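## Task

Find the bread roll, which sits on a shelf in one of the storage bays, and move only it onto the desk. Every other object must stay on the shelf, table or counter where it was. The robot must not tip over or finish leaning. The roll must rest on the desk by itself, not be held there by the robot. At the end, open the gripper and back the robot away.

## Robot and tools

ROBOT. A simulated Hello Robot Stretch 3 with one arm. It has a two-wheel base (0.33 m long, 0.34 m wide), a lift that slides up a mast, and a telescoping arm that reaches out to the robot's RIGHT side, with a wrist and gripper at its end. The base cannot drive sideways, so the gripper is moved forward or back by driving the base. Turns pivot about the midpoint between the drive wheels, 0.05 m behind the front edge. With the arm retracted and the wrist folded, a turn sweeps a circle of radius 0.28 m. An unfolded, level wrist reaches outside that circle. Loose objects can occasionally get a small push from outside.

FRAMES. Base frame: origin on the floor between the drive wheels, x forward, y left, z up. hand_pose is reported in this frame, at the point where the closed fingertips meet. With all wrist joints at zero, that frame's x points up, y points back along the arm toward the mast, and z points to the robot's rear. The odometry frame is the base frame as it was at the start of the scene.

TOOL execute_actions. Arguments: "actions", a list with exactly one action or none (empty list = just report state and images), and optional "cameras" (head_camera, nav_camera, wrist_camera, or all; null or omitted gives all, [] gives none). One action may contain:
- "base": exactly one of {"translate_m": d}, a relative drive straight ahead from the current base position, in metres, -1 to 1, forward positive; or {"rotate_rad": d}, a relative turn in place, radians, -3.2 to 3.2, left (counter-clockwise seen from above) positive. Base offsets count from the position given in the most recent state report.
- "joints": a single dictionary keyed by joint name, each value an absolute target (not an offset): lift_m 0 to 1.1 (arm height on mast); arm_m 0 to 0.52 (extension); wrist_yaw_rad -1.345 to 4.42 (0 along the arm, positive swings toward the front, 3.0 folds over the base); wrist_pitch_rad -1.57 to 0.451 (0 level, negative tips the fingers down); wrist_roll_rad -2.911 to 2.911 (0 means fingers side by side, level); gripper_m -0.089 to 0.179 (larger is wider; the real fingertip gap is 0.007 smaller near closed, 0.025 smaller fully open, zero under 0.007); head_pan_rad -3.953 to 1.73 (0 forward, positive left, -1.57 looks along the arm); head_tilt_rad -1.53 to 0.419 (0 level, negative down). Done tolerances: ±0.004 for lift, arm and gripper, ±0.02 for yaw, roll and head, ±0.05 for pitch.
- "contact_limits": only {"arm_m": effort}, a motor_effort percentage from 1 to 100 at which the arm motion halts (negative sense when retracting). Lower values are gentler, but too low halts immediately. Higher than the maximum is clipped.
Base and joint motions in one action start together. A joint or base left out of an action may still be pushing toward an earlier target. An unknown key or out-of-range number rejects the whole call with no motion. No action runs longer than 15 s. If a result reports a stop, later calls in the same reply are skipped.

TOOL wait: {"seconds": 0 to 10}; nothing new is commanded, returns state and images.
TOOL zoom_image: {"camera", "region": [x0, y0, x1, y1]} in pixels of that camera's latest full image, top-left origin, at most 504 by 504.
TOOL finished_scene: {"scene": 1 or 2}; ends the scene for good and reports success. Only call it once the object sits on the desk unaided and the robot has released it and moved away.

RESULTS. base_status and joint_status tell how each motion ended: "done" (for the base, wheels turned the full amount even if slipping), "off_target" (stopped short and may still be pushing), "contact_stop", "time_out", "torque_fault". After the last three the old target is dropped. Lift and arm halt on firm contact and then go slack until commanded again; a slack lift may sink under load or be pushed up by closing fingers on a surface. Base, wrist and head have no contact stop. A wrist servo pushed hard for several seconds turns off for 10 s. on_its_own covers what the call did not command; "held at" is the held target, not the position. motor_effort is percent of maximum, positive toward larger joint values, peak in brackets, with sizable per-motor bias and noise; positive wheel effort means forward. base_odometry counts wheel turns; heading -3.142 to 3.142, left positive. turned_by_wheels and turned_by_imu give turning since the last result. base_tilt in degrees, forward and right positive, with up to about 4 degrees of fixed bias. lidar_m: 12 sectors of 30 degrees, first straight ahead then counter-clockwise (4th left, 7th behind, 10th right), plane 0.17 m above the floor, range 0.15 to 12 m, "-" for nothing; misses glass, thin legs, and can be blocked by the robot itself, especially with the lift low. wrist_depth_mm (45 to 1000) and head_depth_mm (280 to 4000, sideways image) are 7x7 grids of median depths, read row by row from top left.

CAMERAS. head_camera and nav_camera move with head pan/tilt; wrist_camera rides on the gripper. Intrinsics as given: head 896x504, K fx=fy=647.035, cx 447.05, cy 253.239; nav fisheye 672x504, fx=fy=326.112, cx 337.405, cy 250.928; wrist 644x364, fx=fy=317.701, cx 319.851, cy 184.361.

SPEED. Full base speed (0.30 m/s, 1.9 rad/s) only when stowed: lift_m under 0.30, arm_m under 0.03, wrist_yaw_rad over 2.54. Otherwise 0.10 m/s and 0.63 rad/s.

GRIPPING. Command gripper_m smaller than the object's width to grasp; smaller squeezes more, but excess force triggers a guard that weakens the grip. To let go, open to at least 0.02 beyond where the fingers met the object. Readings and "done" do not confirm a grasp. To squeeze again, send a new value.

SAFETY. Fold or unfold the wrist only with lift_m 0.32 to 0.95, wrist_pitch_rad -0.4 and roll near 0; once folded the lift may drop to 0.25. With yaw below -0.4, keep pitch at -0.5 or lower. Pushing the arm into something rigid with the gripper above about 0.45 m can tip the robot, more so with a high contact limit or a repeated push. Don't drive while gripping or pressing on something fixed, and avoid snagging furniture, especially in reverse. If tilted, reverse the last move in small steps, free the gripper, and lower lift_m to about 0.2 if needed. Avoid drops, knocking things off, slams and very hard pushes.

Each tool is called after "Emit:" in YAML: its name, and indented under it one key for each argument.

## Session

Emit:
execute_actions:
  actions: []

Scene clock: 0.00 s.
base_odometry: x=+0.000 y=+0.000 heading=+0.000 (m, m, rad; odometry frame)
turned_by_wheels: +0.000 (rad since the last result)
turned_by_imu: +0.000 (rad since the last result)
base_tilt: forward=-0.2 right=+0.8 (deg)
lidar_m: 1.19 1.22 2.17 1.69 0.97 0.81 0.81 0.94 0.85 0.86 0.99 1.13
head_depth_mm: 1862 2715 2712 2746 2731 2721 2220 / 1883 2775 2787 2800 2787 2788 2213 / 1908 2817 2836 2832 2839 2843 2182 / 1489 2881 2369 2508 2628 2738 2153 / 1940 1654 1591 1638 1710 1767 1825 / 1796 1163 1199 1227 1261 1290 1323 / 1800 1110 1114 1119 1115 1118 1127
base_status: not commanded
joint_positions: lift_m=+0.537 arm_m=+0.000 wrist_yaw_rad=+3.005 wrist_pitch_rad=-0.550 wrist_roll_rad=+0.019 gripper_m=+0.037 head_pan_rad=+0.006 head_tilt_rad=-0.020
joint_status: not commanded
motor_effort: left_wheel=+1 right_wheel=+1 lift_m=+27 arm_m=+0 wrist_yaw_rad=+1 wrist_pitch_rad=+4 wrist_roll_rad=+0 gripper_m=+0 head_pan_rad=+0 head_tilt_rad=+2 (%)
hand_pose: x=+0.0067 y=+0.0588 z=+0.5218 quat_wxyz=(+0.239, +0.698, +0.143, +0.660) (m; base frame)
wrist_depth_mm: 832 981 - - - - - / 849 - - - - - - / 854 - - - - - - / 837 886 913 931 926 940 982 / 781 773 782 811 830 821 831 / 665 680 - 704 706 731 751 / 601 618 - 632 634 630 640
pictures: head_camera (sideways: a quarter turn clockwise sets it upright), nav_camera (sideways: a quarter turn counterclockwise sets it upright), wrist_camera
Images, in order (width x height): head_camera 896x504, nav_camera 672x504, wrist_camera 644x364.

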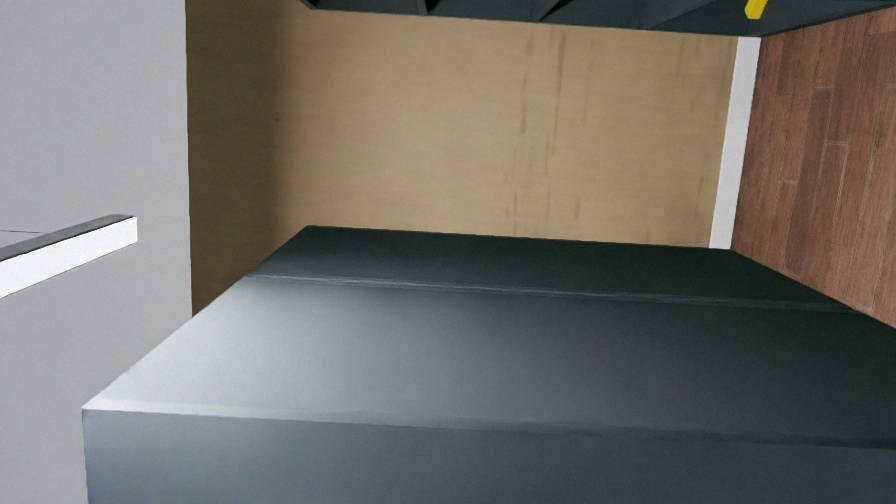

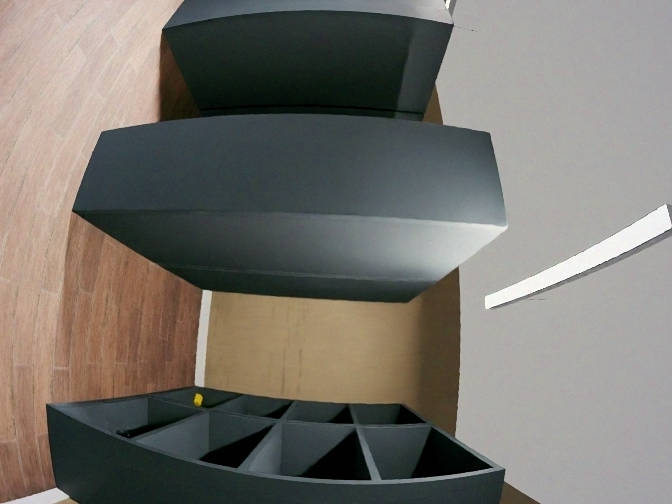

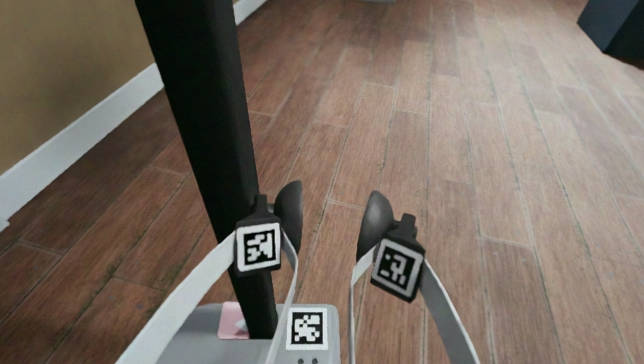

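Bays ahead. Move left to the open bay's mouth.

Emit:
execute_actions:
  actions:
    - {"base":{"rotate_rad":0.9},"joints":{"lift_m":0.28}}
  cameras: []

Emit:
execute_actions:
  actions:
    - {"base":{"translate_m":1.0}}
  cameras: []

Emit:
execute_actions:
  actions:
    - {"base":{"rotate_rad":-0.9},"joints":{"head_pan_rad":0.8,"head_tilt_rad":-0.4}}
  cameras: ["head_camera","nav_camera"]

Scene clock: 11.07 s.
base_odometry: x=+0.000 y=+0.000 heading=+0.900 (m, m, rad; odometry frame)
turned_by_wheels: +0.900 (rad since the last result)
turned_by_imu: +0.904 (rad since the last result)
base_tilt: forward=-0.1 right=+0.9 (deg)
lidar_m: 2.18 2.24 1.07 0.82 0.82 0.88 0.87 0.85 0.92 1.13 1.45 1.19
head_depth_mm: 1865 2783 2457 2483 2465 2496 2116 / 1895 2861 2311 2302 2342 2380 2206 / 1904 2934 2165 2175 2206 2201 2184 / 1941 2956 2381 2315 2259 2225 2123 / 1940 2796 - - - 3149 2150 / 1965 2819 3821 3812 3903 3144 2114 / 1983 3083 3619 3657 3583 3073 2086
base_status: done
joint_positions: lift_m=+0.280 arm_m=+0.000 wrist_yaw_rad=+3.005 wrist_pitch_rad=-0.550 wrist_roll_rad=+0.019 gripper_m=+0.037 head_pan_rad=+0.006 head_tilt_rad=-0.020
joint_status: all done
motor_effort: left_wheel=-1(3) right_wheel=+3(6) lift_m=+20(24) arm_m=+0(0) wrist_yaw_rad=+1(1) wrist_pitch_rad=+4(4) wrist_roll_rad=+0(0) gripper_m=+0(0) head_pan_rad=+0(0) head_tilt_rad=+1(2) (%)
hand_pose: x=+0.0067 y=+0.0587 z=+0.2644 quat_wxyz=(+0.240, +0.698, +0.143, +0.660) (m; base frame)
wrist_depth_mm: 668 736 821 944 - - - / 702 755 845 812 826 886 921 / 632 628 662 664 689 696 727 / 526 539 - 564 576 585 587 / 464 - - - 491 494 505 / - - - - 419 436 445 / - - - - 382 390 392
pictures: none
No camera images: the call's "cameras" was empty. Leave "cameras" out to get every camera's image.

Scene clock: 16.07 s.
base_odometry: x=+0.622 y=+0.783 heading=+0.900 (m, m, rad; odometry frame)
turned_by_wheels: +0.000 (rad since the last result)
turned_by_imu: -0.002 (rad since the last result)
base_tilt: forward=-0.3 right=+0.9 (deg)
lidar_m: 1.18 2.58 1.52 1.25 1.24 1.33 1.79 1.77 1.46 0.67 0.66 1.26
head_depth_mm: 1868 1229 1240 1250 1265 1272 1289 / 1809 1149 1165 1180 1182 1200 1209 / 1899 1204 1178 1167 1150 1156 1159 / 1939 1862 1449 1423 1397 1374 1346 / 1934 2969 3061 3105 3099 3056 2122 / 1882 2828 2947 2939 2984 2938 2115 / 1803 2746 2781 2828 2828 2803 2092
base_status: done
joint_positions: lift_m=+0.280 arm_m=+0.000 wrist_yaw_rad=+3.005 wrist_pitch_rad=-0.550 wrist_roll_rad=+0.019 gripper_m=+0.037 head_pan_rad=+0.006 head_tilt_rad=-0.020
joint_status: not commanded
motor_effort: left_wheel=-1(4) right_wheel=+3(10) lift_m=+20(20) arm_m=+1(0) wrist_yaw_rad=+1(1) wrist_pitch_rad=+4(4) wrist_roll_rad=+0(0) gripper_m=+0(0) head_pan_rad=-1(0) head_tilt_rad=+1(2) (%)
hand_pose: x=+0.0067 y=+0.0587 z=+0.2644 quat_wxyz=(+0.240, +0.698, +0.143, +0.660) (m; base frame)
wrist_depth_mm: 972 983 - - - - - / 761 770 811 800 828 864 902 / 629 630 643 665 671 698 709 / 529 540 - 574 578 582 584 / 471 - - - 498 501 509 / - - - - 414 440 445 / - - - - 385 388 395
pictures: none
No camera images: the call's "cameras" was empty. Leave "cameras" out to get every camera's image.

Scene clock: 17.83 s.
base_odometry: x=+0.622 y=+0.783 heading=+0.000 (m, m, rad; odometry frame)
turned_by_wheels: -0.900 (rad since the last result)
turned_by_imu: -0.904 (rad since the last result)
base_tilt: forward=-0.1 right=+0.8 (deg)
lidar_m: 0.66 1.18 1.32 1.54 1.43 1.23 1.23 1.39 1.77 1.46 0.76 0.66
head_depth_mm: 1159 1266 1397 1566 1778 1804 1427 / 1080 1170 1289 1426 1605 1719 1412 / 1010 1098 1194 1310 1456 1606 1409 / 1057 1109 1188 1266 1377 1512 1393 / 1259 1335 1421 1515 1636 1659 1382 / 2643 2873 3037 3151 2220 1696 1370 / 2520 2713 2875 2997 2201 1681 1360
base_status: done
joint_positions: lift_m=+0.280 arm_m=+0.000 wrist_yaw_rad=+3.005 wrist_pitch_rad=-0.550 wrist_roll_rad=+0.019 gripper_m=+0.037 head_pan_rad=+0.793 head_tilt_rad=-0.396
joint_status: all done
motor_effort: left_wheel=+4(8) right_wheel=-2(7) lift_m=+20(21) arm_m=-1(0) wrist_yaw_rad=+1(0) wrist_pitch_rad=+4(4) wrist_roll_rad=+0(0) gripper_m=+0(0) head_pan_rad=+2(26) head_tilt_rad=-1(20) (%)
hand_pose: x=+0.0067 y=+0.0587 z=+0.2644 quat_wxyz=(+0.240, +0.698, +0.143, +0.660) (m; base frame)
wrist_depth_mm: 962 964 - - - - - / 759 786 840 821 846 877 911 / 611 633 663 661 680 710 731 / 532 537 - 575 575 574 598 / 464 - - - 486 499 507 / - - - - 422 442 441 / - - - - 384 390 394
pictures: head_camera (sideways: a quarter turn clockwise sets it upright), nav_camera (sideways: a quarter turn counterclockwise sets it upright)
Images, in order (width x height): head_camera 896x504, nav_camera 672x504.

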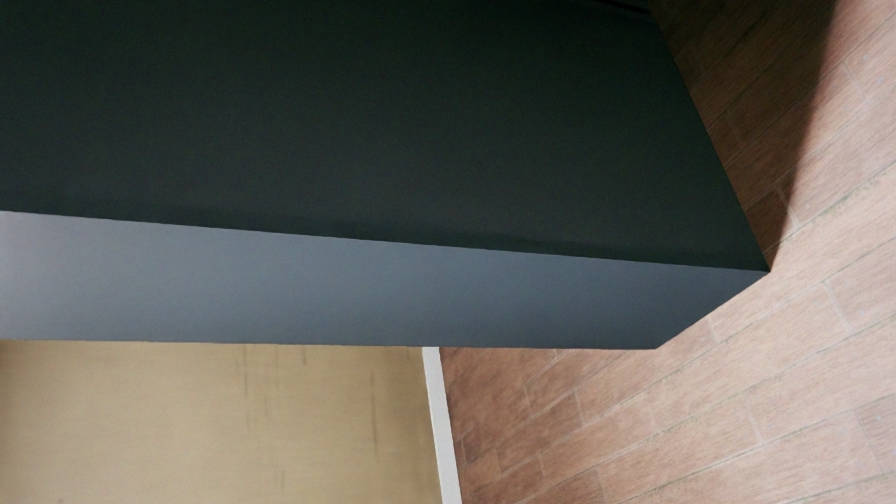

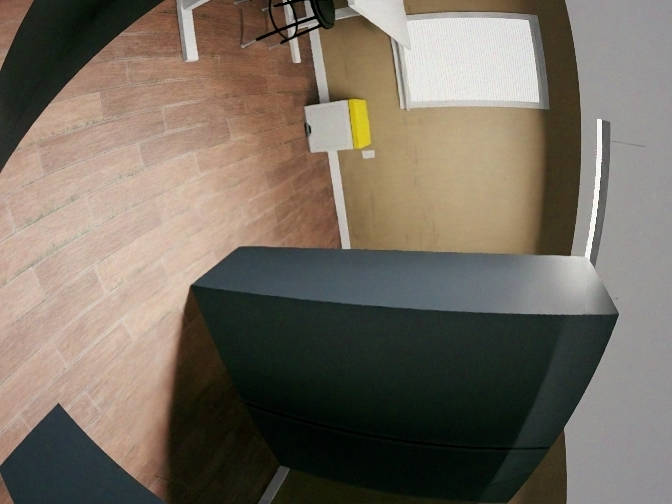

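Emit:
execute_actions:
  actions:
    - {"base":{"rotate_rad":-1.57}}
  cameras: []

Emit:
execute_actions:
  actions:
    - {"base":{"translate_m":1.0}}
  cameras: []

Emit:
execute_actions:
  actions:
    - {"base":{"rotate_rad":1.57},"joints":{"head_pan_rad":-0.8}}
  cameras: ["head_camera","nav_camera"]

Scene clock: 38.87 s.
base_odometry: x=+0.622 y=+0.783 heading=-1.570 (m, m, rad; odometry frame)
turned_by_wheels: -1.570 (rad since the last result)
turned_by_imu: -1.577 (rad since the last result)
base_tilt: forward=-0.2 right=+0.8 (deg)
lidar_m: 1.46 0.76 0.66 0.66 1.18 1.32 1.54 1.43 1.23 1.23 1.39 1.77
head_depth_mm: 1816 1956 2048 2075 2160 1737 1431 / 1720 1862 2010 2128 2227 1767 1418 / 2458 2569 2062 2173 2215 1755 1405 / 2424 2652 2753 2933 2323 1723 1391 / 594 639 687 748 814 902 1007 / 562 603 646 698 757 831 922 / 535 571 610 658 707 772 846
base_status: done
joint_positions: lift_m=+0.280 arm_m=+0.000 wrist_yaw_rad=+3.005 wrist_pitch_rad=-0.550 wrist_roll_rad=+0.019 gripper_m=+0.037 head_pan_rad=+0.793 head_tilt_rad=-0.396
joint_status: not commanded
motor_effort: left_wheel=+3(8) right_wheel=-2(7) lift_m=+20(20) arm_m=-1(0) wrist_yaw_rad=+1(0) wrist_pitch_rad=+4(4) wrist_roll_rad=+0(0) gripper_m=+0(0) head_pan_rad=+2(2) head_tilt_rad=-1(1) (%)
hand_pose: x=+0.0067 y=+0.0586 z=+0.2644 quat_wxyz=(+0.240, +0.698, +0.143, +0.660) (m; base frame)
wrist_depth_mm: 905 - - - 654 626 582 / 749 774 843 799 716 681 824 / 617 634 641 668 675 692 704 / 525 547 - 574 577 581 586 / 473 - - - 493 494 503 / - - - - 412 435 441 / - - - - 380 387 389
pictures: none
No camera images: the call's "cameras" was empty. Leave "cameras" out to get every camera's image.

Scene clock: 43.87 s.
base_odometry: x=+0.623 y=-0.217 heading=-1.570 (m, m, rad; odometry frame)
turned_by_wheels: +0.000 (rad since the last result)
turned_by_imu: -0.001 (rad since the last result)
base_tilt: forward=-0.2 right=+0.8 (deg)
lidar_m: 0.80 0.52 1.32 1.16 0.71 0.80 2.49 1.73 1.47 1.47 0.93 0.81
head_depth_mm: 447 490 541 605 686 794 939 / 417 455 499 553 619 703 817 / 506 469 489 524 571 634 723 / 692 1316 1352 812 1195 990 783 / 738 1265 1323 854 1343 1020 1244 / 1064 1200 1259 1372 1324 1505 1334 / 1065 1164 1251 1378 1909 1619 1359
base_status: done
joint_positions: lift_m=+0.280 arm_m=+0.000 wrist_yaw_rad=+3.005 wrist_pitch_rad=-0.551 wrist_roll_rad=+0.019 gripper_m=+0.037 head_pan_rad=+0.793 head_tilt_rad=-0.396
joint_status: not commanded
motor_effort: left_wheel=+3(9) right_wheel=-2(5) lift_m=+20(20) arm_m=+0(0) wrist_yaw_rad=+0(0) wrist_pitch_rad=+4(4) wrist_roll_rad=+0(0) gripper_m=+0(0) head_pan_rad=+2(2) head_tilt_rad=-1(2) (%)
hand_pose: x=+0.0067 y=+0.0586 z=+0.2644 quat_wxyz=(+0.240, +0.698, +0.143, +0.660) (m; base frame)
wrist_depth_mm: 578 679 - - - - 970 / 656 715 818 829 822 831 718 / 620 632 656 672 662 695 552 / 526 548 - 563 573 585 511 / 472 - - - 492 496 502 / - - - - 418 437 438 / - - - - 384 390 395
pictures: none
No camera images: the call's "cameras" was empty. Leave "cameras" out to get every camera's image.

Scene clock: 46.07 s.
base_odometry: x=+0.623 y=-0.217 heading=+0.000 (m, m, rad; odometry frame)
turned_by_wheels: +1.570 (rad since the last result)
turned_by_imu: +1.576 (rad since the last result)
base_tilt: forward=-0.3 right=+0.7 (deg)
lidar_m: 1.16 0.70 0.80 2.49 1.73 1.47 1.47 0.93 0.80 0.80 0.53 1.32
head_depth_mm: 451 496 548 614 697 810 965 / 421 459 503 557 626 713 828 / 506 462 490 527 570 639 731 / 692 1296 1342 811 1194 989 777 / 731 1274 1330 853 1341 1018 1233 / 1071 1203 1267 1372 1328 1501 1323 / 1055 1154 1227 1355 1507 1574 1355
base_status: done
joint_positions: lift_m=+0.280 arm_m=+0.000 wrist_yaw_rad=+3.005 wrist_pitch_rad=-0.551 wrist_roll_rad=+0.019 gripper_m=+0.037 head_pan_rad=-0.793 head_tilt_rad=-0.396
joint_status: all done
motor_effort: left_wheel=-1(6) right_wheel=+3(9) lift_m=+21(20) arm_m=+0(0) wrist_yaw_rad=+1(0) wrist_pitch_rad=+4(4) wrist_roll_rad=+0(0) gripper_m=+0(0) head_pan_rad=-3(24) head_tilt_rad=-1(1) (%)
hand_pose: x=+0.0067 y=+0.0586 z=+0.2644 quat_wxyz=(+0.240, +0.698, +0.143, +0.660) (m; base frame)
wrist_depth_mm: 969 985 - - - - 664 / 748 772 823 816 843 838 630 / 624 640 651 668 686 692 641 / 531 542 - 567 562 580 588 / 467 - - - 492 505 510 / - - - - 419 440 437 / - - - - 383 383 389
pictures: head_camera (sideways: a quarter turn clockwise sets it upright), nav_camera (sideways: a quarter turn counterclockwise sets it upright)
Images, in order (width x height): head_camera 896x504, nav_camera 672x504.

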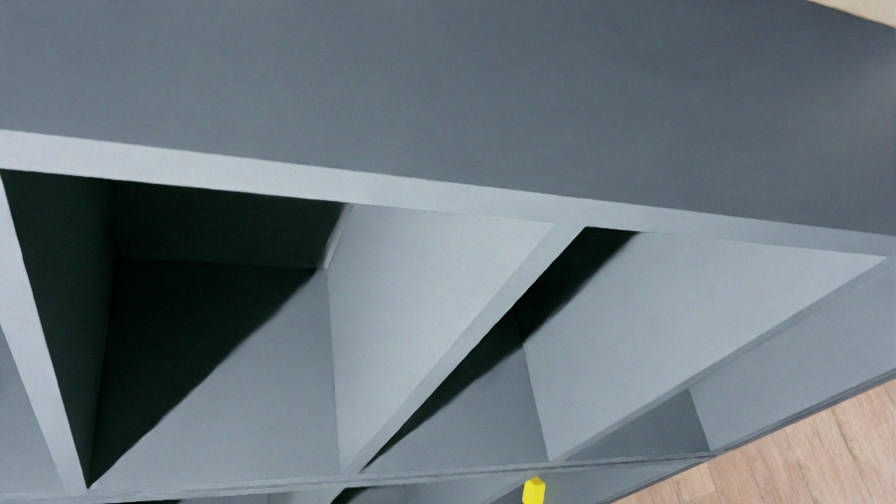

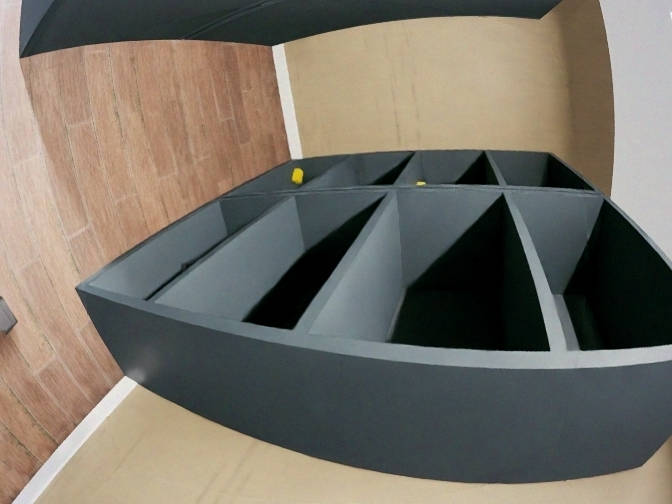

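Drive in and look.

Emit:
execute_actions:
  actions:
    - {"base":{"translate_m":1.0},"joints":{"head_pan_rad":-1.3,"head_tilt_rad":-0.5}}
  cameras: ["head_camera","nav_camera"]

Scene clock: 56.37 s.
base_odometry: x=+1.623 y=-0.217 heading=+0.000 (m, m, rad; odometry frame)
turned_by_wheels: +0.000 (rad since the last result)
turned_by_imu: -0.002 (rad since the last result)
base_tilt: forward=-0.3 right=+0.8 (deg)
lidar_m: 0.65 0.37 0.32 0.32 0.37 0.64 2.15 0.79 1.04 0.66 0.68 1.29
head_depth_mm: 857 911 963 684 1133 960 827 / 755 890 975 677 1172 948 1136 / 603 684 789 738 1093 938 1203 / 555 598 665 720 835 907 1158 / 579 636 698 762 872 961 1148 / 1109 1210 977 1427 1153 1381 1235 / 1185 1296 957 1501 1148 1445 1267
base_status: done
joint_positions: lift_m=+0.280 arm_m=+0.000 wrist_yaw_rad=+3.005 wrist_pitch_rad=-0.551 wrist_roll_rad=+0.019 gripper_m=+0.037 head_pan_rad=-1.293 head_tilt_rad=-0.494
joint_status: all done
motor_effort: left_wheel=-1(5) right_wheel=+3(9) lift_m=+20(21) arm_m=+1(1) wrist_yaw_rad=+1(0) wrist_pitch_rad=+4(4) wrist_roll_rad=+0(0) gripper_m=+0(0) head_pan_rad=-3(22) head_tilt_rad=-2(9) (%)
hand_pose: x=+0.0067 y=+0.0586 z=+0.2644 quat_wxyz=(+0.240, +0.698, +0.143, +0.660) (m; base frame)
wrist_depth_mm: 447 425 381 360 334 314 296 / 532 483 422 402 372 349 326 / 597 575 492 465 428 396 363 / 532 543 - 518 487 448 414 / 471 - - - 498 489 478 / - - - - 416 438 444 / - - - - 380 391 396
pictures: head_camera (sideways: a quarter turn clockwise sets it upright), nav_camera (sideways: a quarter turn counterclockwise sets it upright)
Images, in order (width x height): head_camera 896x504, nav_camera 672x504.

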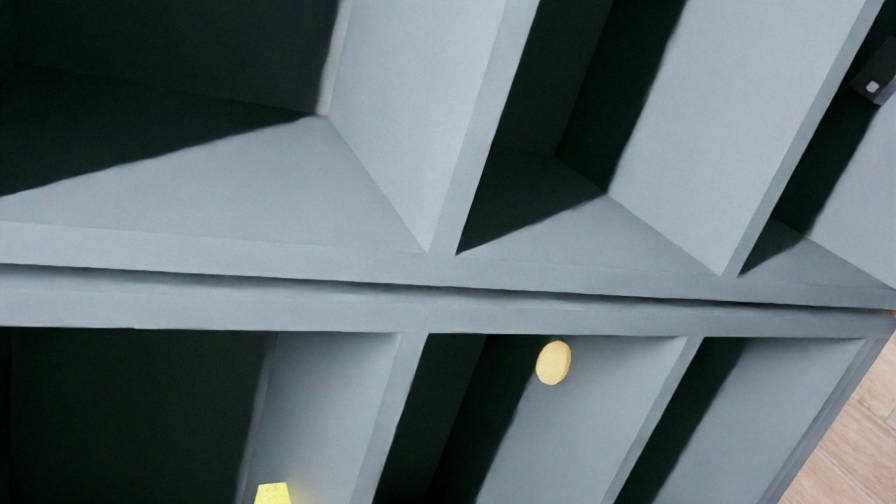

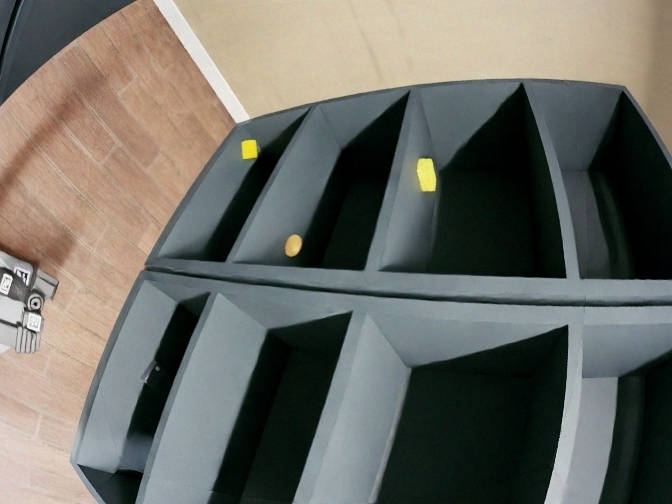

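Emit:
execute_actions:
  actions:
    - {"base":{"translate_m":0.33},"joints":{"lift_m":0.6,"wrist_pitch_rad":-0.4,"head_pan_rad":-1.57,"head_tilt_rad":-0.7}}
  cameras: []

Emit:
execute_actions:
  actions:
    - {"joints":{"wrist_yaw_rad":0,"gripper_m":0.15,"wrist_pitch_rad":-0.2}}
  cameras: ["head_camera","wrist_camera"]

Scene clock: 72.57 s.
base_odometry: x=+1.953 y=-0.217 heading=+0.000 (m, m, rad; odometry frame)
turned_by_wheels: +0.000 (rad since the last result)
turned_by_imu: -0.002 (rad since the last result)
base_tilt: forward=-0.2 right=+0.9 (deg)
lidar_m: 0.48 0.28 0.24 0.24 0.28 0.47 2.32 1.08 0.67 0.67 1.13 0.98
head_depth_mm: 862 948 714 1218 986 1315 1198 / 558 618 697 1173 1010 1304 1190 / 932 651 721 824 976 1273 1186 / 973 895 1237 1187 1030 1280 1175 / 998 876 1277 1134 1412 1307 1166 / 1022 855 1318 1157 1435 1320 1159 / 1047 837 1332 1141 1453 1327 1150
base_status: done
joint_positions: lift_m=+0.600 arm_m=+0.000 wrist_yaw_rad=+3.005 wrist_pitch_rad=-0.424 wrist_roll_rad=+0.019 gripper_m=+0.037 head_pan_rad=-1.563 head_tilt_rad=-0.691
joint_status: all done
motor_effort: left_wheel=-1(5) right_wheel=+3(8) lift_m=+33(36) arm_m=+1(0) wrist_yaw_rad=+1(0) wrist_pitch_rad=+8(8) wrist_roll_rad=+0(0) gripper_m=+0(0) head_pan_rad=-2(15) head_tilt_rad=-3(17) (%)
hand_pose: x=+0.0091 y=+0.0763 z=+0.6111 quat_wxyz=(+0.197, +0.706, +0.100, +0.673) (m; base frame)
wrist_depth_mm: 324 311 274 262 252 232 222 / 368 351 307 293 277 251 238 / 426 391 342 324 310 280 262 / 506 452 389 362 339 311 289 / 618 541 - 417 374 351 325 / 743 660 - 499 470 396 365 / 697 706 683 618 540 461 419
pictures: none
No camera images: the call's "cameras" was empty. Leave "cameras" out to get every camera's image.

Scene clock: 75.07 s.
base_odometry: x=+1.953 y=-0.217 heading=+0.000 (m, m, rad; odometry frame)
turned_by_wheels: +0.000 (rad since the last result)
turned_by_imu: +0.000 (rad since the last result)
base_tilt: forward=-0.3 right=+0.7 (deg)
lidar_m: 0.48 0.28 0.24 0.24 0.28 0.48 2.33 1.08 0.67 0.67 1.13 0.98
head_depth_mm: 861 948 714 1213 986 1318 1200 / 559 620 697 1172 1008 1311 1193 / 927 649 719 825 975 1281 1179 / 974 894 1232 1188 1028 1284 1198 / 996 875 1271 1138 1405 1306 1173 / 1022 855 1317 1156 1426 1319 1157 / 1046 836 1335 1146 1448 1327 1144
base_status: not commanded
joint_positions: lift_m=+0.600 arm_m=+0.000 wrist_yaw_rad=+0.002 wrist_pitch_rad=-0.227 wrist_roll_rad=+0.019 gripper_m=+0.150 head_pan_rad=-1.563 head_tilt_rad=-0.691
joint_status: all done
motor_effort: left_wheel=-1(1) right_wheel=+3(3) lift_m=+33(33) arm_m=+0(0) wrist_yaw_rad=-2(3) wrist_pitch_rad=+9(9) wrist_roll_rad=+0(0) gripper_m=+0(100) head_pan_rad=-2(2) head_tilt_rad=-3(3) (%)
hand_pose: x=-0.0210 y=-0.3895 z=+0.6573 quat_wxyz=(+0.696, +0.080, -0.709, -0.080) (m; base frame)
wrist_depth_mm: 772 954 963 878 753 676 663 / 751 889 989 952 470 748 701 / 786 668 627 693 445 752 740 / 853 - - 532 464 537 571 / 899 - - - 512 446 419 / 893 896 908 873 874 - 885 / 781 801 795 762 775 761 838
pictures: head_camera (sideways: a quarter turn clockwise sets it upright), wrist_camera
Images, in order (width x height): head_camera 896x504, wrist_camera 644x364.

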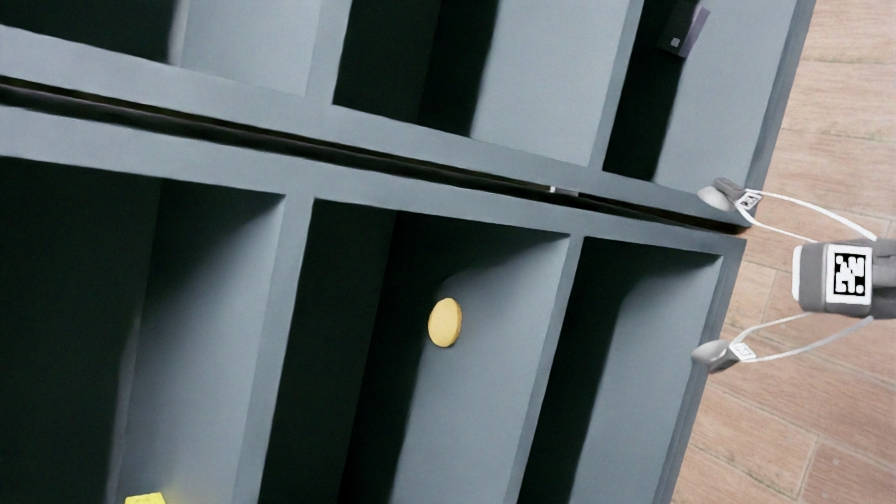

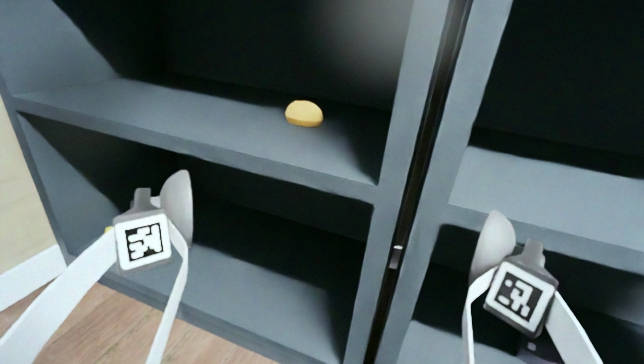

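Emit:
execute_actions:
  actions:
    - {"base":{"translate_m":0.05},"joints":{"lift_m":0.68,"arm_m":0.3}}
  cameras: ["wrist_camera"]

Scene clock: 84.20 s.
base_odometry: x=+2.003 y=-0.217 heading=+0.000 (m, m, rad; odometry frame)
turned_by_wheels: +0.000 (rad since the last result)
turned_by_imu: -0.001 (rad since the last result)
base_tilt: forward=-0.2 right=+0.9 (deg)
lidar_m: 0.46 0.26 0.23 0.23 0.26 0.45 2.35 1.13 0.68 0.68 1.08 0.93
head_depth_mm: 553 616 689 1220 1013 1321 1201 / 896 643 711 856 1006 1307 - / 959 917 730 1119 - 1244 1183 / 984 899 1245 1229 - 1301 1173 / 1009 873 1291 1167 1436 1312 1172 / 1034 854 1325 1155 1457 1318 1156 / 1062 836 1352 1143 1484 1336 1152
base_status: done
joint_positions: lift_m=+0.680 arm_m=+0.300 wrist_yaw_rad=+0.001 wrist_pitch_rad=-0.225 wrist_roll_rad=+0.019 gripper_m=+0.150 head_pan_rad=-1.563 head_tilt_rad=-0.692
joint_status: all done
motor_effort: left_wheel=-1(2) right_wheel=+2(6) lift_m=+33(35) arm_m=+4(5) wrist_yaw_rad=-1(4) wrist_pitch_rad=+8(9) wrist_roll_rad=+0(0) gripper_m=+0(0) head_pan_rad=-2(3) head_tilt_rad=-3(3) (%)
hand_pose: x=-0.0213 y=-0.6891 z=+0.7377 quat_wxyz=(+0.696, +0.079, -0.709, -0.080) (m; base frame)
wrist_depth_mm: 649 723 640 578 530 478 172 / 676 788 717 632 572 383 158 / 679 793 754 688 607 322 146 / 565 607 620 651 624 271 135 / 439 - 481 465 508 218 138 / 389 365 387 401 412 - 147 / 743 357 325 332 341 190 157
pictures: wrist_camera
Images, in order (width x height): wrist_camera 644x364.

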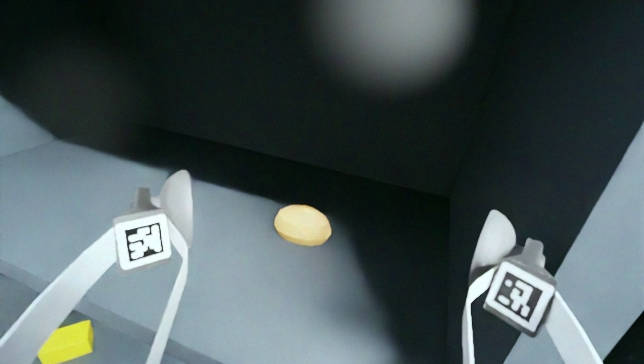

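Emit:
execute_actions:
  actions:
    - {"joints":{"lift_m":0.63,"arm_m":0.52}}
  cameras: ["wrist_camera"]

Scene clock: 92.53 s.
base_odometry: x=+2.003 y=-0.217 heading=+0.000 (m, m, rad; odometry frame)
turned_by_wheels: +0.000 (rad since the last result)
turned_by_imu: -0.001 (rad since the last result)
base_tilt: forward=-0.2 right=+0.9 (deg)
lidar_m: 0.46 0.26 0.23 0.23 0.26 0.45 2.35 1.13 0.68 0.68 1.08 0.93
head_depth_mm: 552 618 688 1223 1009 1313 1201 / 896 643 712 855 1002 1315 1218 / 955 916 729 818 1048 1247 1161 / 982 892 1250 - 1406 1298 1172 / 1008 872 1291 1133 1440 1307 1169 / 1033 852 1323 1157 1454 1318 1157 / 1062 836 1352 1140 1477 1328 1151
base_status: not commanded
joint_positions: lift_m=+0.630 arm_m=+0.520 wrist_yaw_rad=+0.001 wrist_pitch_rad=-0.225 wrist_roll_rad=+0.019 gripper_m=+0.150 head_pan_rad=-1.563 head_tilt_rad=-0.692
joint_status: all done
motor_effort: left_wheel=-1(1) right_wheel=+3(3) lift_m=+21(30) arm_m=+4(5) wrist_yaw_rad=+0(1) wrist_pitch_rad=+8(9) wrist_roll_rad=+0(0) gripper_m=+0(0) head_pan_rad=-3(2) head_tilt_rad=-3(3) (%)
hand_pose: x=-0.0213 y=-0.9091 z=+0.6883 quat_wxyz=(+0.696, +0.079, -0.709, -0.080) (m; base frame)
wrist_depth_mm: 523 468 421 375 342 312 286 / 570 508 451 402 362 332 278 / 605 565 492 430 387 357 257 / 463 501 498 465 415 377 238 / 361 - 395 408 423 382 222 / 310 305 320 333 343 - 205 / 254 260 239 265 286 286 181
pictures: wrist_camera
Images, in order (width x height): wrist_camera 644x364.

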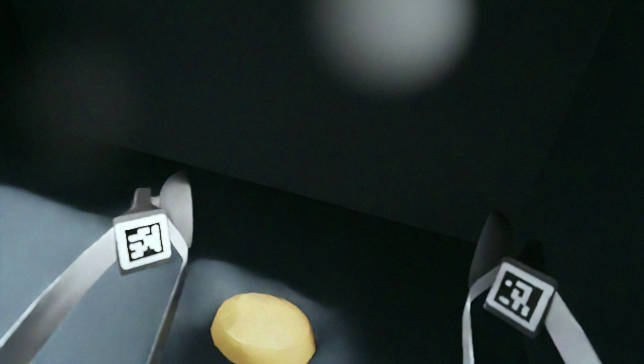

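Above it; lower and grip.

Emit:
execute_actions:
  actions:
    - {"joints":{"lift_m":0.56,"wrist_yaw_rad":0.08}}
  cameras: []

Emit:
execute_actions:
  actions:
    - {"joints":{"gripper_m":0.0}}
  cameras: []

Emit:
execute_actions:
  actions:
    - {"joints":{"lift_m":0.6,"arm_m":0.0}}
  cameras: ["wrist_camera"]

Scene clock: 101.53 s.
base_odometry: x=+2.003 y=-0.217 heading=+0.000 (m, m, rad; odometry frame)
turned_by_wheels: +0.000 (rad since the last result)
turned_by_imu: -0.001 (rad since the last result)
base_tilt: forward=-0.2 right=+0.8 (deg)
lidar_m: 0.46 0.26 0.23 0.23 0.26 0.45 2.35 1.12 0.68 0.68 1.08 0.93
head_depth_mm: 552 617 690 1225 1012 1310 1203 / 898 642 711 855 1004 1317 1196 / 962 914 731 869 1055 1293 1159 / 981 895 1253 1274 1417 1300 1175 / 1004 873 1295 1133 1438 1314 1168 / 1034 854 1319 1154 1446 1322 1157 / 1062 835 1352 1145 1483 1332 1148
base_status: not commanded
joint_positions: lift_m=+0.560 arm_m=+0.520 wrist_yaw_rad=+0.078 wrist_pitch_rad=-0.225 wrist_roll_rad=+0.019 gripper_m=+0.150 head_pan_rad=-1.563 head_tilt_rad=-0.692
joint_status: all done
motor_effort: left_wheel=-1(1) right_wheel=+3(3) lift_m=+20(21) arm_m=+4(4) wrist_yaw_rad=+3(3) wrist_pitch_rad=+8(8) wrist_roll_rad=+0(0) gripper_m=+0(0) head_pan_rad=-2(2) head_tilt_rad=-3(3) (%)
hand_pose: x=-0.0025 y=-0.9083 z=+0.6183 quat_wxyz=(+0.699, +0.106, -0.705, -0.053) (m; base frame)
wrist_depth_mm: 557 517 444 391 348 312 285 / 589 572 471 418 369 333 299 / 453 483 489 446 394 351 311 / 335 361 371 384 396 371 304 / 261 - 277 295 304 332 275 / 223 221 219 200 245 - 242 / 181 188 195 200 206 207 209
pictures: none
No camera images: the call's "cameras" was empty. Leave "cameras" out to get every camera's image.

Scene clock: 103.53 s.
base_odometry: x=+2.003 y=-0.217 heading=+0.000 (m, m, rad; odometry frame)
turned_by_wheels: +0.000 (rad since the last result)
turned_by_imu: +0.000 (rad since the last result)
base_tilt: forward=-0.3 right=+0.8 (deg)
lidar_m: 0.46 0.26 0.23 0.23 0.26 0.45 2.34 1.13 0.68 0.68 1.08 0.93
head_depth_mm: 552 619 690 1225 1013 1319 1201 / 894 645 712 855 1007 1315 1194 / 958 913 730 867 1050 1296 1156 / 986 894 1252 1271 1423 1296 1178 / 1008 871 1278 1167 1437 1306 1168 / 1036 854 1324 1157 1453 1319 1151 / 1064 836 1353 1140 1479 1332 1144
base_status: not commanded
joint_positions: lift_m=+0.560 arm_m=+0.520 wrist_yaw_rad=+0.078 wrist_pitch_rad=-0.225 wrist_roll_rad=+0.019 gripper_m=+0.000 head_pan_rad=-1.563 head_tilt_rad=-0.692
joint_status: all done
motor_effort: left_wheel=-1(1) right_wheel=+3(3) lift_m=+20(20) arm_m=+4(4) wrist_yaw_rad=+2(2) wrist_pitch_rad=+8(8) wrist_roll_rad=+0(0) gripper_m=-2(100) head_pan_rad=-2(2) head_tilt_rad=-3(3) (%)
hand_pose: x=-0.0024 y=-0.9083 z=+0.6183 quat_wxyz=(+0.699, +0.107, -0.705, -0.053) (m; base frame)
wrist_depth_mm: 562 514 445 389 346 315 286 / 585 561 482 417 372 329 299 / 454 483 493 450 395 351 312 / 332 345 369 395 394 371 305 / 261 273 284 - 311 319 276 / 217 223 221 201 245 254 243 / 184 189 192 200 204 210 211
pictures: none
No camera images: the call's "cameras" was empty. Leave "cameras" out to get every camera's image.

Scene clock: 108.53 s.
base_odometry: x=+2.003 y=-0.217 heading=+0.000 (m, m, rad; odometry frame)
turned_by_wheels: +0.000 (rad since the last result)
turned_by_imu: -0.001 (rad since the last result)
base_tilt: forward=-0.2 right=+0.9 (deg)
lidar_m: 0.46 0.26 0.23 0.23 0.26 0.45 2.35 1.13 0.68 0.68 1.08 0.93
head_depth_mm: 553 619 691 1223 1008 1315 1203 / 895 642 713 858 1001 1308 1184 / 959 920 731 1117 1021 1259 1187 / 981 897 1251 1183 1417 1309 1199 / 1011 873 1289 1160 1433 1321 1188 / 1033 853 1327 1154 1451 1318 1162 / 1062 834 1353 1140 1487 1337 1150
base_status: not commanded
joint_positions: lift_m=+0.600 arm_m=+0.001 wrist_yaw_rad=+0.080 wrist_pitch_rad=-0.225 wrist_roll_rad=+0.019 gripper_m=+0.000 head_pan_rad=-1.563 head_tilt_rad=-0.692
joint_status: all done
motor_effort: left_wheel=-1(1) right_wheel=+3(3) lift_m=+33(36) arm_m=-3(7) wrist_yaw_rad=+2(4) wrist_pitch_rad=+8(8) wrist_roll_rad=+0(0) gripper_m=-3(2) head_pan_rad=-3(3) head_tilt_rad=-3(3) (%)
hand_pose: x=-0.0020 y=-0.3891 z=+0.6577 quat_wxyz=(+0.699, +0.107, -0.705, -0.053) (m; base frame)
wrist_depth_mm: 692 828 - 904 805 410 341 / 729 876 - 948 853 382 658 / 774 845 660 683 752 402 724 / 825 947 - 549 508 440 571 / 844 994 - - 974 460 418 / 861 945 928 907 602 911 863 / 801 821 812 805 642 809 810
pictures: wrist_camera
Images, in order (width x height): wrist_camera 644x364.

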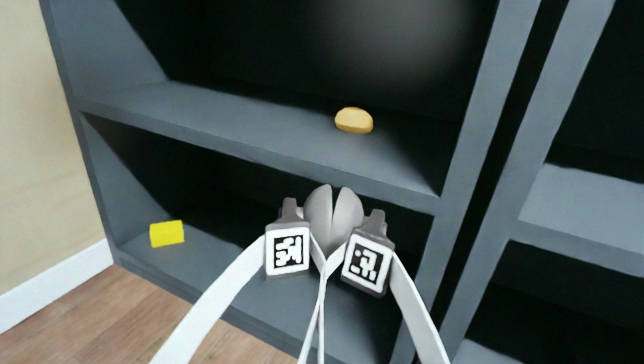

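Missed; too high. Retry lower.

Emit:
execute_actions:
  actions:
    - {"joints":{"arm_m":0.52,"gripper_m":0.15}}
  cameras: []

Emit:
execute_actions:
  actions:
    - {"joints":{"lift_m":0.5}}
  cameras: ["wrist_camera"]

Scene clock: 121.67 s.
base_odometry: x=+2.003 y=-0.217 heading=+0.000 (m, m, rad; odometry frame)
turned_by_wheels: +0.000 (rad since the last result)
turned_by_imu: -0.001 (rad since the last result)
base_tilt: forward=-0.4 right=+0.9 (deg)
lidar_m: 0.46 0.26 0.23 0.23 0.26 0.45 2.35 1.12 0.68 0.68 1.08 0.93
head_depth_mm: 552 619 690 1224 1012 1321 1204 / 896 642 710 855 1000 1316 1199 / 957 915 728 839 1005 1231 1174 / 983 896 1248 - 1410 1305 1172 / 1006 874 1290 1134 1444 1310 1167 / 1039 854 1323 1153 1455 1323 1158 / 1064 835 1349 1140 1480 1328 1149
base_status: not commanded
joint_positions: lift_m=+0.600 arm_m=+0.520 wrist_yaw_rad=+0.080 wrist_pitch_rad=-0.225 wrist_roll_rad=+0.019 gripper_m=+0.150 head_pan_rad=-1.563 head_tilt_rad=-0.692
joint_status: all done
motor_effort: left_wheel=-1(1) right_wheel=+3(3) lift_m=+33(33) arm_m=+4(6) wrist_yaw_rad=+1(1) wrist_pitch_rad=+8(9) wrist_roll_rad=+0(0) gripper_m=+0(100) head_pan_rad=-3(3) head_tilt_rad=-2(3) (%)
hand_pose: x=-0.0020 y=-0.9083 z=+0.6577 quat_wxyz=(+0.699, +0.107, -0.705, -0.053) (m; base frame)
wrist_depth_mm: 565 528 445 389 350 311 287 / 599 569 484 418 367 330 298 / 557 576 520 451 395 347 313 / 412 440 448 453 422 371 305 / 322 - 346 357 372 387 278 / 271 269 271 272 299 - 248 / 222 228 230 224 250 251 214
pictures: none
No camera images: the call's "cameras" was empty. Leave "cameras" out to get every camera's image.

Scene clock: 123.40 s.
base_odometry: x=+2.003 y=-0.217 heading=+0.000 (m, m, rad; odometry frame)
turned_by_wheels: +0.000 (rad since the last result)
turned_by_imu: +0.000 (rad since the last result)
base_tilt: forward=-0.3 right=+0.8 (deg)
lidar_m: 0.46 0.26 0.23 0.23 0.26 0.45 2.35 1.13 0.68 0.69 1.08 0.93
head_depth_mm: 552 617 689 1221 1010 1319 1203 / 897 642 712 855 1000 1312 1192 / 959 917 730 1158 1005 1303 - / 986 892 1250 1227 1457 1306 1175 / 1008 874 1289 1151 1438 1309 1165 / 1035 850 1321 1153 1455 1318 1156 / 1062 836 1350 1144 1483 1334 1151
base_status: not commanded
joint_positions: lift_m=+0.500 arm_m=+0.520 wrist_yaw_rad=+0.080 wrist_pitch_rad=-0.225 wrist_roll_rad=+0.019 gripper_m=+0.150 head_pan_rad=-1.563 head_tilt_rad=-0.692
joint_status: all done
motor_effort: left_wheel=-1(1) right_wheel=+3(3) lift_m=+20(30) arm_m=+4(4) wrist_yaw_rad=+0(0) wrist_pitch_rad=+8(9) wrist_roll_rad=+0(0) gripper_m=+0(0) head_pan_rad=-2(2) head_tilt_rad=-3(3) (%)
hand_pose: x=-0.0020 y=-0.9083 z=+0.5583 quat_wxyz=(+0.699, +0.107, -0.705, -0.053) (m; base frame)
wrist_depth_mm: 556 519 449 385 349 315 285 / 478 519 464 419 369 332 302 / 303 319 339 368 376 351 311 / 221 238 216 173 268 285 278 / 175 - 182 176 203 220 221 / - 146 153 157 163 - 176 / 122 124 128 132 136 137 145
pictures: wrist_camera
Images, in order (width x height): wrist_camera 644x364.

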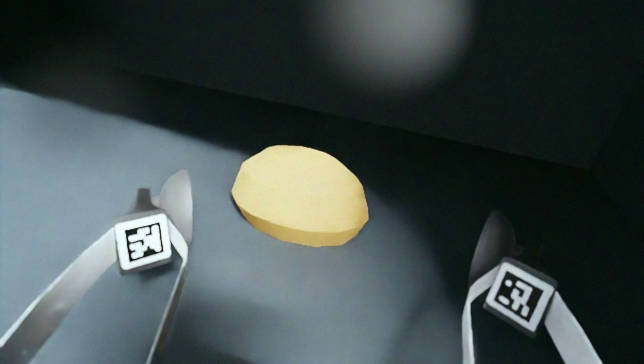

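Emit:
execute_actions:
  actions:
    - {"joints":{"gripper_m":0.02}}
  cameras: []

Emit:
execute_actions:
  actions:
    - {"joints":{"lift_m":0.56,"arm_m":0.0}}
  cameras: ["wrist_camera"]

Scene clock: 139.20 s.
base_odometry: x=+2.003 y=-0.217 heading=+0.000 (m, m, rad; odometry frame)
turned_by_wheels: +0.000 (rad since the last result)
turned_by_imu: -0.001 (rad since the last result)
base_tilt: forward=-0.3 right=+0.9 (deg)
lidar_m: 0.46 0.26 0.23 0.23 0.26 0.45 2.35 1.13 0.68 0.68 1.08 0.93
head_depth_mm: 552 620 689 1224 1010 1315 1199 / 895 643 711 855 1006 1307 1189 / 959 915 729 1155 1003 1296 - / 982 892 1248 1229 1462 1303 1180 / 1009 872 1292 1170 1427 1314 1167 / 1036 853 1327 1156 1462 1321 1157 / 1064 834 1352 1143 1485 1334 1154
base_status: not commanded
joint_positions: lift_m=+0.500 arm_m=+0.520 wrist_yaw_rad=+0.080 wrist_pitch_rad=-0.225 wrist_roll_rad=+0.019 gripper_m=+0.020 head_pan_rad=-1.563 head_tilt_rad=-0.692
joint_status: all done
motor_effort: left_wheel=-1(1) right_wheel=+3(3) lift_m=+20(20) arm_m=+4(4) wrist_yaw_rad=+1(0) wrist_pitch_rad=+8(8) wrist_roll_rad=+0(0) gripper_m=-1(100) head_pan_rad=-2(2) head_tilt_rad=-3(3) (%)
hand_pose: x=-0.0020 y=-0.9083 z=+0.5583 quat_wxyz=(+0.699, +0.107, -0.705, -0.053) (m; base frame)
wrist_depth_mm: 561 520 445 392 346 313 286 / 473 511 465 416 368 330 300 / 302 320 342 368 376 347 312 / 222 232 243 185 255 286 281 / 174 180 188 187 205 212 222 / 144 148 149 156 159 168 174 / 122 125 128 132 136 140 144
pictures: none
No camera images: the call's "cameras" was empty. Leave "cameras" out to get every camera's image.

Scene clock: 144.20 s.
base_odometry: x=+2.003 y=-0.217 heading=+0.000 (m, m, rad; odometry frame)
turned_by_wheels: +0.000 (rad since the last result)
turned_by_imu: -0.001 (rad since the last result)
base_tilt: forward=-0.2 right=+0.8 (deg)
lidar_m: 0.46 0.26 0.23 0.23 0.26 0.45 2.35 1.13 0.68 0.69 1.08 0.93
head_depth_mm: 553 619 690 1227 1008 1326 1200 / 898 644 713 853 1002 1304 1192 / 958 917 730 1116 1021 1259 1182 / 985 896 1249 1154 1414 1311 1203 / 1008 875 1291 1163 1435 1320 1189 / 1035 854 1321 1159 1456 1313 1157 / 1062 836 1355 1141 1491 1325 1150
base_status: not commanded
joint_positions: lift_m=+0.560 arm_m=+0.001 wrist_yaw_rad=+0.080 wrist_pitch_rad=-0.225 wrist_roll_rad=+0.019 gripper_m=+0.020 head_pan_rad=-1.563 head_tilt_rad=-0.692
joint_status: all done
motor_effort: left_wheel=-1(1) right_wheel=+2(3) lift_m=+33(37) arm_m=-3(5) wrist_yaw_rad=+0(1) wrist_pitch_rad=+8(8) wrist_roll_rad=+0(0) gripper_m=+0(1) head_pan_rad=-2(2) head_tilt_rad=-3(3) (%)
hand_pose: x=-0.0020 y=-0.3891 z=+0.6177 quat_wxyz=(+0.699, +0.107, -0.705, -0.053) (m; base frame)
wrist_depth_mm: 702 836 - 909 797 412 343 / 732 792 930 923 846 383 660 / 776 883 629 568 622 400 686 / 805 992 - - 478 429 472 / 846 962 - - 707 511 404 / 841 886 822 836 660 869 857 / 733 752 786 756 682 762 770
pictures: wrist_camera
Images, in order (width x height): wrist_camera 644x364.

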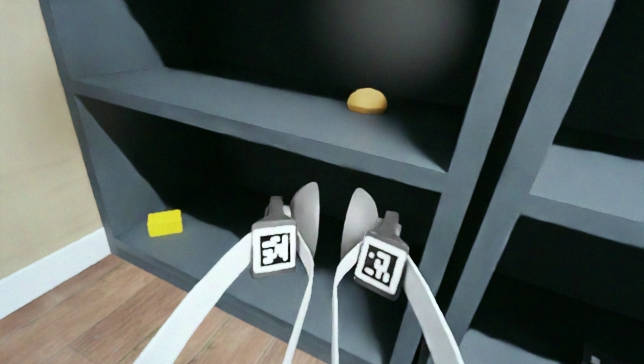

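Emit:
execute_actions:
  actions:
    - {"base":{"rotate_rad":-0.5}}
  cameras: []

Emit:
execute_actions:
  actions:
    - {"base":{"translate_m":0.25}}
  cameras: []

Emit:
execute_actions:
  actions:
    - {"base":{"rotate_rad":0.5}}
  cameras: []

Emit:
execute_actions:
  actions:
    - {"base":{"translate_m":-0.22},"joints":{"arm_m":0.45,"gripper_m":0.15}}
  cameras: []

Emit:
execute_actions:
  actions:
    - {"joints":{"lift_m":0.5}}
  cameras: ["wrist_camera"]

Scene clock: 165.87 s.
base_odometry: x=+2.003 y=-0.217 heading=-0.500 (m, m, rad; odometry frame)
turned_by_wheels: -0.500 (rad since the last result)
turned_by_imu: -0.504 (rad since the last result)
base_tilt: forward=+0.0 right=+0.9 (deg)
lidar_m: 0.93 0.44 0.26 0.23 0.24 0.26 0.47 2.26 1.13 0.68 0.68 1.07
head_depth_mm: 1065 966 1399 1227 1525 1403 1197 / 1035 939 1360 1218 1519 1373 1195 / 1016 917 1321 1202 1464 1349 1187 / 988 893 1276 1179 1420 1331 1204 / 965 874 1235 1165 1400 1306 1187 / 569 654 732 856 999 1250 1160 / 557 625 701 1073 1006 1257 1144
base_status: done
joint_positions: lift_m=+0.560 arm_m=+0.001 wrist_yaw_rad=+0.080 wrist_pitch_rad=-0.225 wrist_roll_rad=+0.019 gripper_m=+0.020 head_pan_rad=-1.563 head_tilt_rad=-0.692
joint_status: not commanded
motor_effort: left_wheel=+3(6) right_wheel=-2(5) lift_m=+33(33) arm_m=-4(3) wrist_yaw_rad=+1(1) wrist_pitch_rad=+8(8) wrist_roll_rad=+0(0) gripper_m=+0(0) head_pan_rad=-3(3) head_tilt_rad=-2(3) (%)
hand_pose: x=-0.0020 y=-0.3891 z=+0.6177 quat_wxyz=(+0.699, +0.107, -0.705, -0.053) (m; base frame)
wrist_depth_mm: 775 775 407 814 838 847 839 / 731 767 446 882 901 935 887 / 464 486 473 549 603 685 746 / 997 979 513 - - - 575 / 955 - 971 - - - 877 / 771 815 642 842 866 897 861 / 669 692 706 732 754 784 803
pictures: none
No camera images: the call's "cameras" was empty. Leave "cameras" out to get every camera's image.

Scene clock: 169.33 s.
base_odometry: x=+2.222 y=-0.337 heading=-0.500 (m, m, rad; odometry frame)
turned_by_wheels: +0.000 (rad since the last result)
turned_by_imu: -0.001 (rad since the last result)
base_tilt: forward=-0.4 right=+0.8 (deg)
lidar_m: 0.69 0.56 0.33 0.29 0.29 0.33 0.59 1.29 1.23 0.66 1.08 0.79
head_depth_mm: 1004 967 1319 1233 1465 1370 1208 / 560 828 1283 1212 1449 1343 1198 / 547 620 709 859 1032 1321 1187 / 648 695 698 854 972 1204 1203 / 895 876 696 1134 999 1302 1189 / 888 854 685 1159 968 1264 1159 / 869 836 671 1137 953 1256 1149
base_status: done
joint_positions: lift_m=+0.560 arm_m=+0.001 wrist_yaw_rad=+0.080 wrist_pitch_rad=-0.225 wrist_roll_rad=+0.019 gripper_m=+0.020 head_pan_rad=-1.563 head_tilt_rad=-0.692
joint_status: not commanded
motor_effort: left_wheel=+3(7) right_wheel=-3(2) lift_m=+33(33) arm_m=-3(3) wrist_yaw_rad=+0(1) wrist_pitch_rad=+8(8) wrist_roll_rad=+0(0) gripper_m=+0(0) head_pan_rad=-2(2) head_tilt_rad=-3(3) (%)
hand_pose: x=-0.0020 y=-0.3891 z=+0.6177 quat_wxyz=(+0.699, +0.107, -0.705, -0.053) (m; base frame)
wrist_depth_mm: 741 726 758 754 385 797 813 / 731 769 811 795 396 879 861 / 458 492 520 562 422 664 748 / 881 924 437 444 459 477 502 / 905 981 993 942 536 - - / 800 803 807 818 862 891 940 / 672 668 686 684 677 772 807
pictures: none
No camera images: the call's "cameras" was empty. Leave "cameras" out to get every camera's image.

Scene clock: 171.07 s.
base_odometry: x=+2.222 y=-0.337 heading=+0.000 (m, m, rad; odometry frame)
turned_by_wheels: +0.500 (rad since the last result)
turned_by_imu: +0.503 (rad since the last result)
base_tilt: forward=-0.2 right=+0.8 (deg)
lidar_m: 0.58 0.33 0.29 0.29 0.33 0.57 1.30 1.25 0.65 1.08 0.80 0.69
head_depth_mm: 862 918 677 1150 933 983 1159 / 884 933 694 1197 977 1267 1173 / 905 917 692 1194 996 1291 1182 / 932 894 709 1183 1012 1312 1203 / 953 795 1220 1165 1028 1303 1192 / 982 803 1264 1154 1389 1284 1158 / 994 836 1182 1142 1362 1303 1152
base_status: done
joint_positions: lift_m=+0.560 arm_m=+0.001 wrist_yaw_rad=+0.080 wrist_pitch_rad=-0.225 wrist_roll_rad=+0.019 gripper_m=+0.020 head_pan_rad=-1.563 head_tilt_rad=-0.692
joint_status: not commanded
motor_effort: left_wheel=-1(4) right_wheel=+3(7) lift_m=+33(33) arm_m=-3(3) wrist_yaw_rad=+1(2) wrist_pitch_rad=+8(8) wrist_roll_rad=+0(0) gripper_m=+0(0) head_pan_rad=-2(2) head_tilt_rad=-3(3) (%)
hand_pose: x=-0.0020 y=-0.3891 z=+0.6177 quat_wxyz=(+0.699, +0.107, -0.705, -0.053) (m; base frame)
wrist_depth_mm: 523 594 823 837 756 677 609 / 537 624 823 868 791 700 633 / 560 629 558 569 627 614 593 / 583 710 988 482 428 441 459 / 600 747 951 - 964 695 351 / 644 795 822 866 859 855 471 / 645 763 746 718 746 739 434
pictures: none
No camera images: the call's "cameras" was empty. Leave "cameras" out to get every camera's image.

Scene clock: 175.57 s.
base_odometry: x=+2.002 y=-0.337 heading=+0.000 (m, m, rad; odometry frame)
turned_by_wheels: +0.000 (rad since the last result)
turned_by_imu: +0.000 (rad since the last result)
base_tilt: forward=-0.2 right=+0.9 (deg)
lidar_m: 0.69 0.40 0.34 0.34 0.39 0.67 2.11 1.08 0.57 0.57 1.02 0.90
head_depth_mm: 444 508 564 1110 986 1229 1148 / 832 872 587 670 812 1230 1153 / 858 906 651 1178 783 1009 1139 / 879 889 668 1222 913 1292 1174 / 904 874 667 1189 973 1274 1163 / 924 848 682 1156 989 1265 1159 / 951 807 1237 1140 1010 1278 1148
base_status: done
joint_positions: lift_m=+0.560 arm_m=+0.450 wrist_yaw_rad=+0.080 wrist_pitch_rad=-0.225 wrist_roll_rad=+0.019 gripper_m=+0.150 head_pan_rad=-1.563 head_tilt_rad=-0.692
joint_status: all done
motor_effort: left_wheel=-1(5) right_wheel=+3(4) lift_m=+33(33) arm_m=+4(0) wrist_yaw_rad=+0(1) wrist_pitch_rad=+8(8) wrist_roll_rad=+0(0) gripper_m=+0(100) head_pan_rad=-3(2) head_tilt_rad=-3(3) (%)
hand_pose: x=-0.0020 y=-0.8383 z=+0.6177 quat_wxyz=(+0.699, +0.107, -0.705, -0.053) (m; base frame)
wrist_depth_mm: 527 451 390 341 307 274 249 / 567 499 424 369 322 290 262 / 459 479 445 392 342 304 275 / 331 360 372 390 364 325 291 / 261 - 281 294 307 322 297 / 222 218 226 175 245 - 253 / 182 188 187 167 201 207 218
pictures: none
No camera images: the call's "cameras" was empty. Leave "cameras" out to get every camera's image.

Scene clock: 176.93 s.
base_odometry: x=+2.002 y=-0.337 heading=+0.000 (m, m, rad; odometry frame)
turned_by_wheels: +0.000 (rad since the last result)
turned_by_imu: +0.000 (rad since the last result)
base_tilt: forward=-0.3 right=+0.9 (deg)
lidar_m: 0.69 0.40 0.34 0.34 0.40 0.68 2.11 1.08 0.57 0.57 1.02 0.90
head_depth_mm: 445 507 565 1106 983 1228 1151 / 835 870 587 669 808 1228 1161 / 856 906 651 1160 801 1006 1160 / 879 891 668 1191 906 1286 1175 / 904 875 666 1173 974 1277 1159 / 923 850 681 1153 992 1268 1156 / 951 807 1232 1142 1015 1268 1149
base_status: not commanded
joint_positions: lift_m=+0.500 arm_m=+0.450 wrist_yaw_rad=+0.080 wrist_pitch_rad=-0.225 wrist_roll_rad=+0.019 gripper_m=+0.150 head_pan_rad=-1.563 head_tilt_rad=-0.692
joint_status: all done
motor_effort: left_wheel=-1(1) right_wheel=+3(4) lift_m=+21(27) arm_m=+4(4) wrist_yaw_rad=+0(1) wrist_pitch_rad=+9(8) wrist_roll_rad=+0(0) gripper_m=+0(0) head_pan_rad=-2(3) head_tilt_rad=-3(3) (%)
hand_pose: x=-0.0020 y=-0.8383 z=+0.5583 quat_wxyz=(+0.699, +0.107, -0.705, -0.053) (m; base frame)
wrist_depth_mm: 521 452 387 345 306 274 251 / 478 467 422 367 321 288 262 / 304 322 340 365 340 307 276 / 222 239 243 154 273 287 284 / 176 - 171 139 189 219 222 / - 146 151 144 158 - 176 / 122 125 129 132 136 137 146
pictures: wrist_camera
Images, in order (width x height): wrist_camera 644x364.

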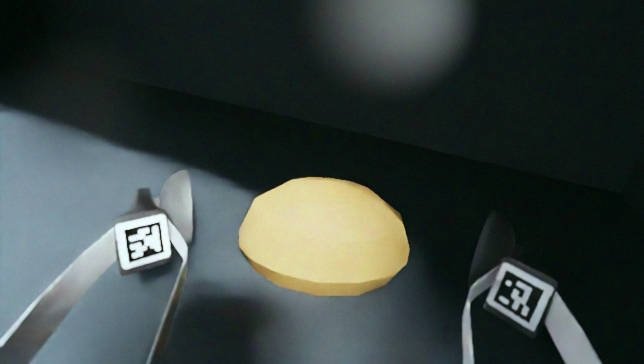

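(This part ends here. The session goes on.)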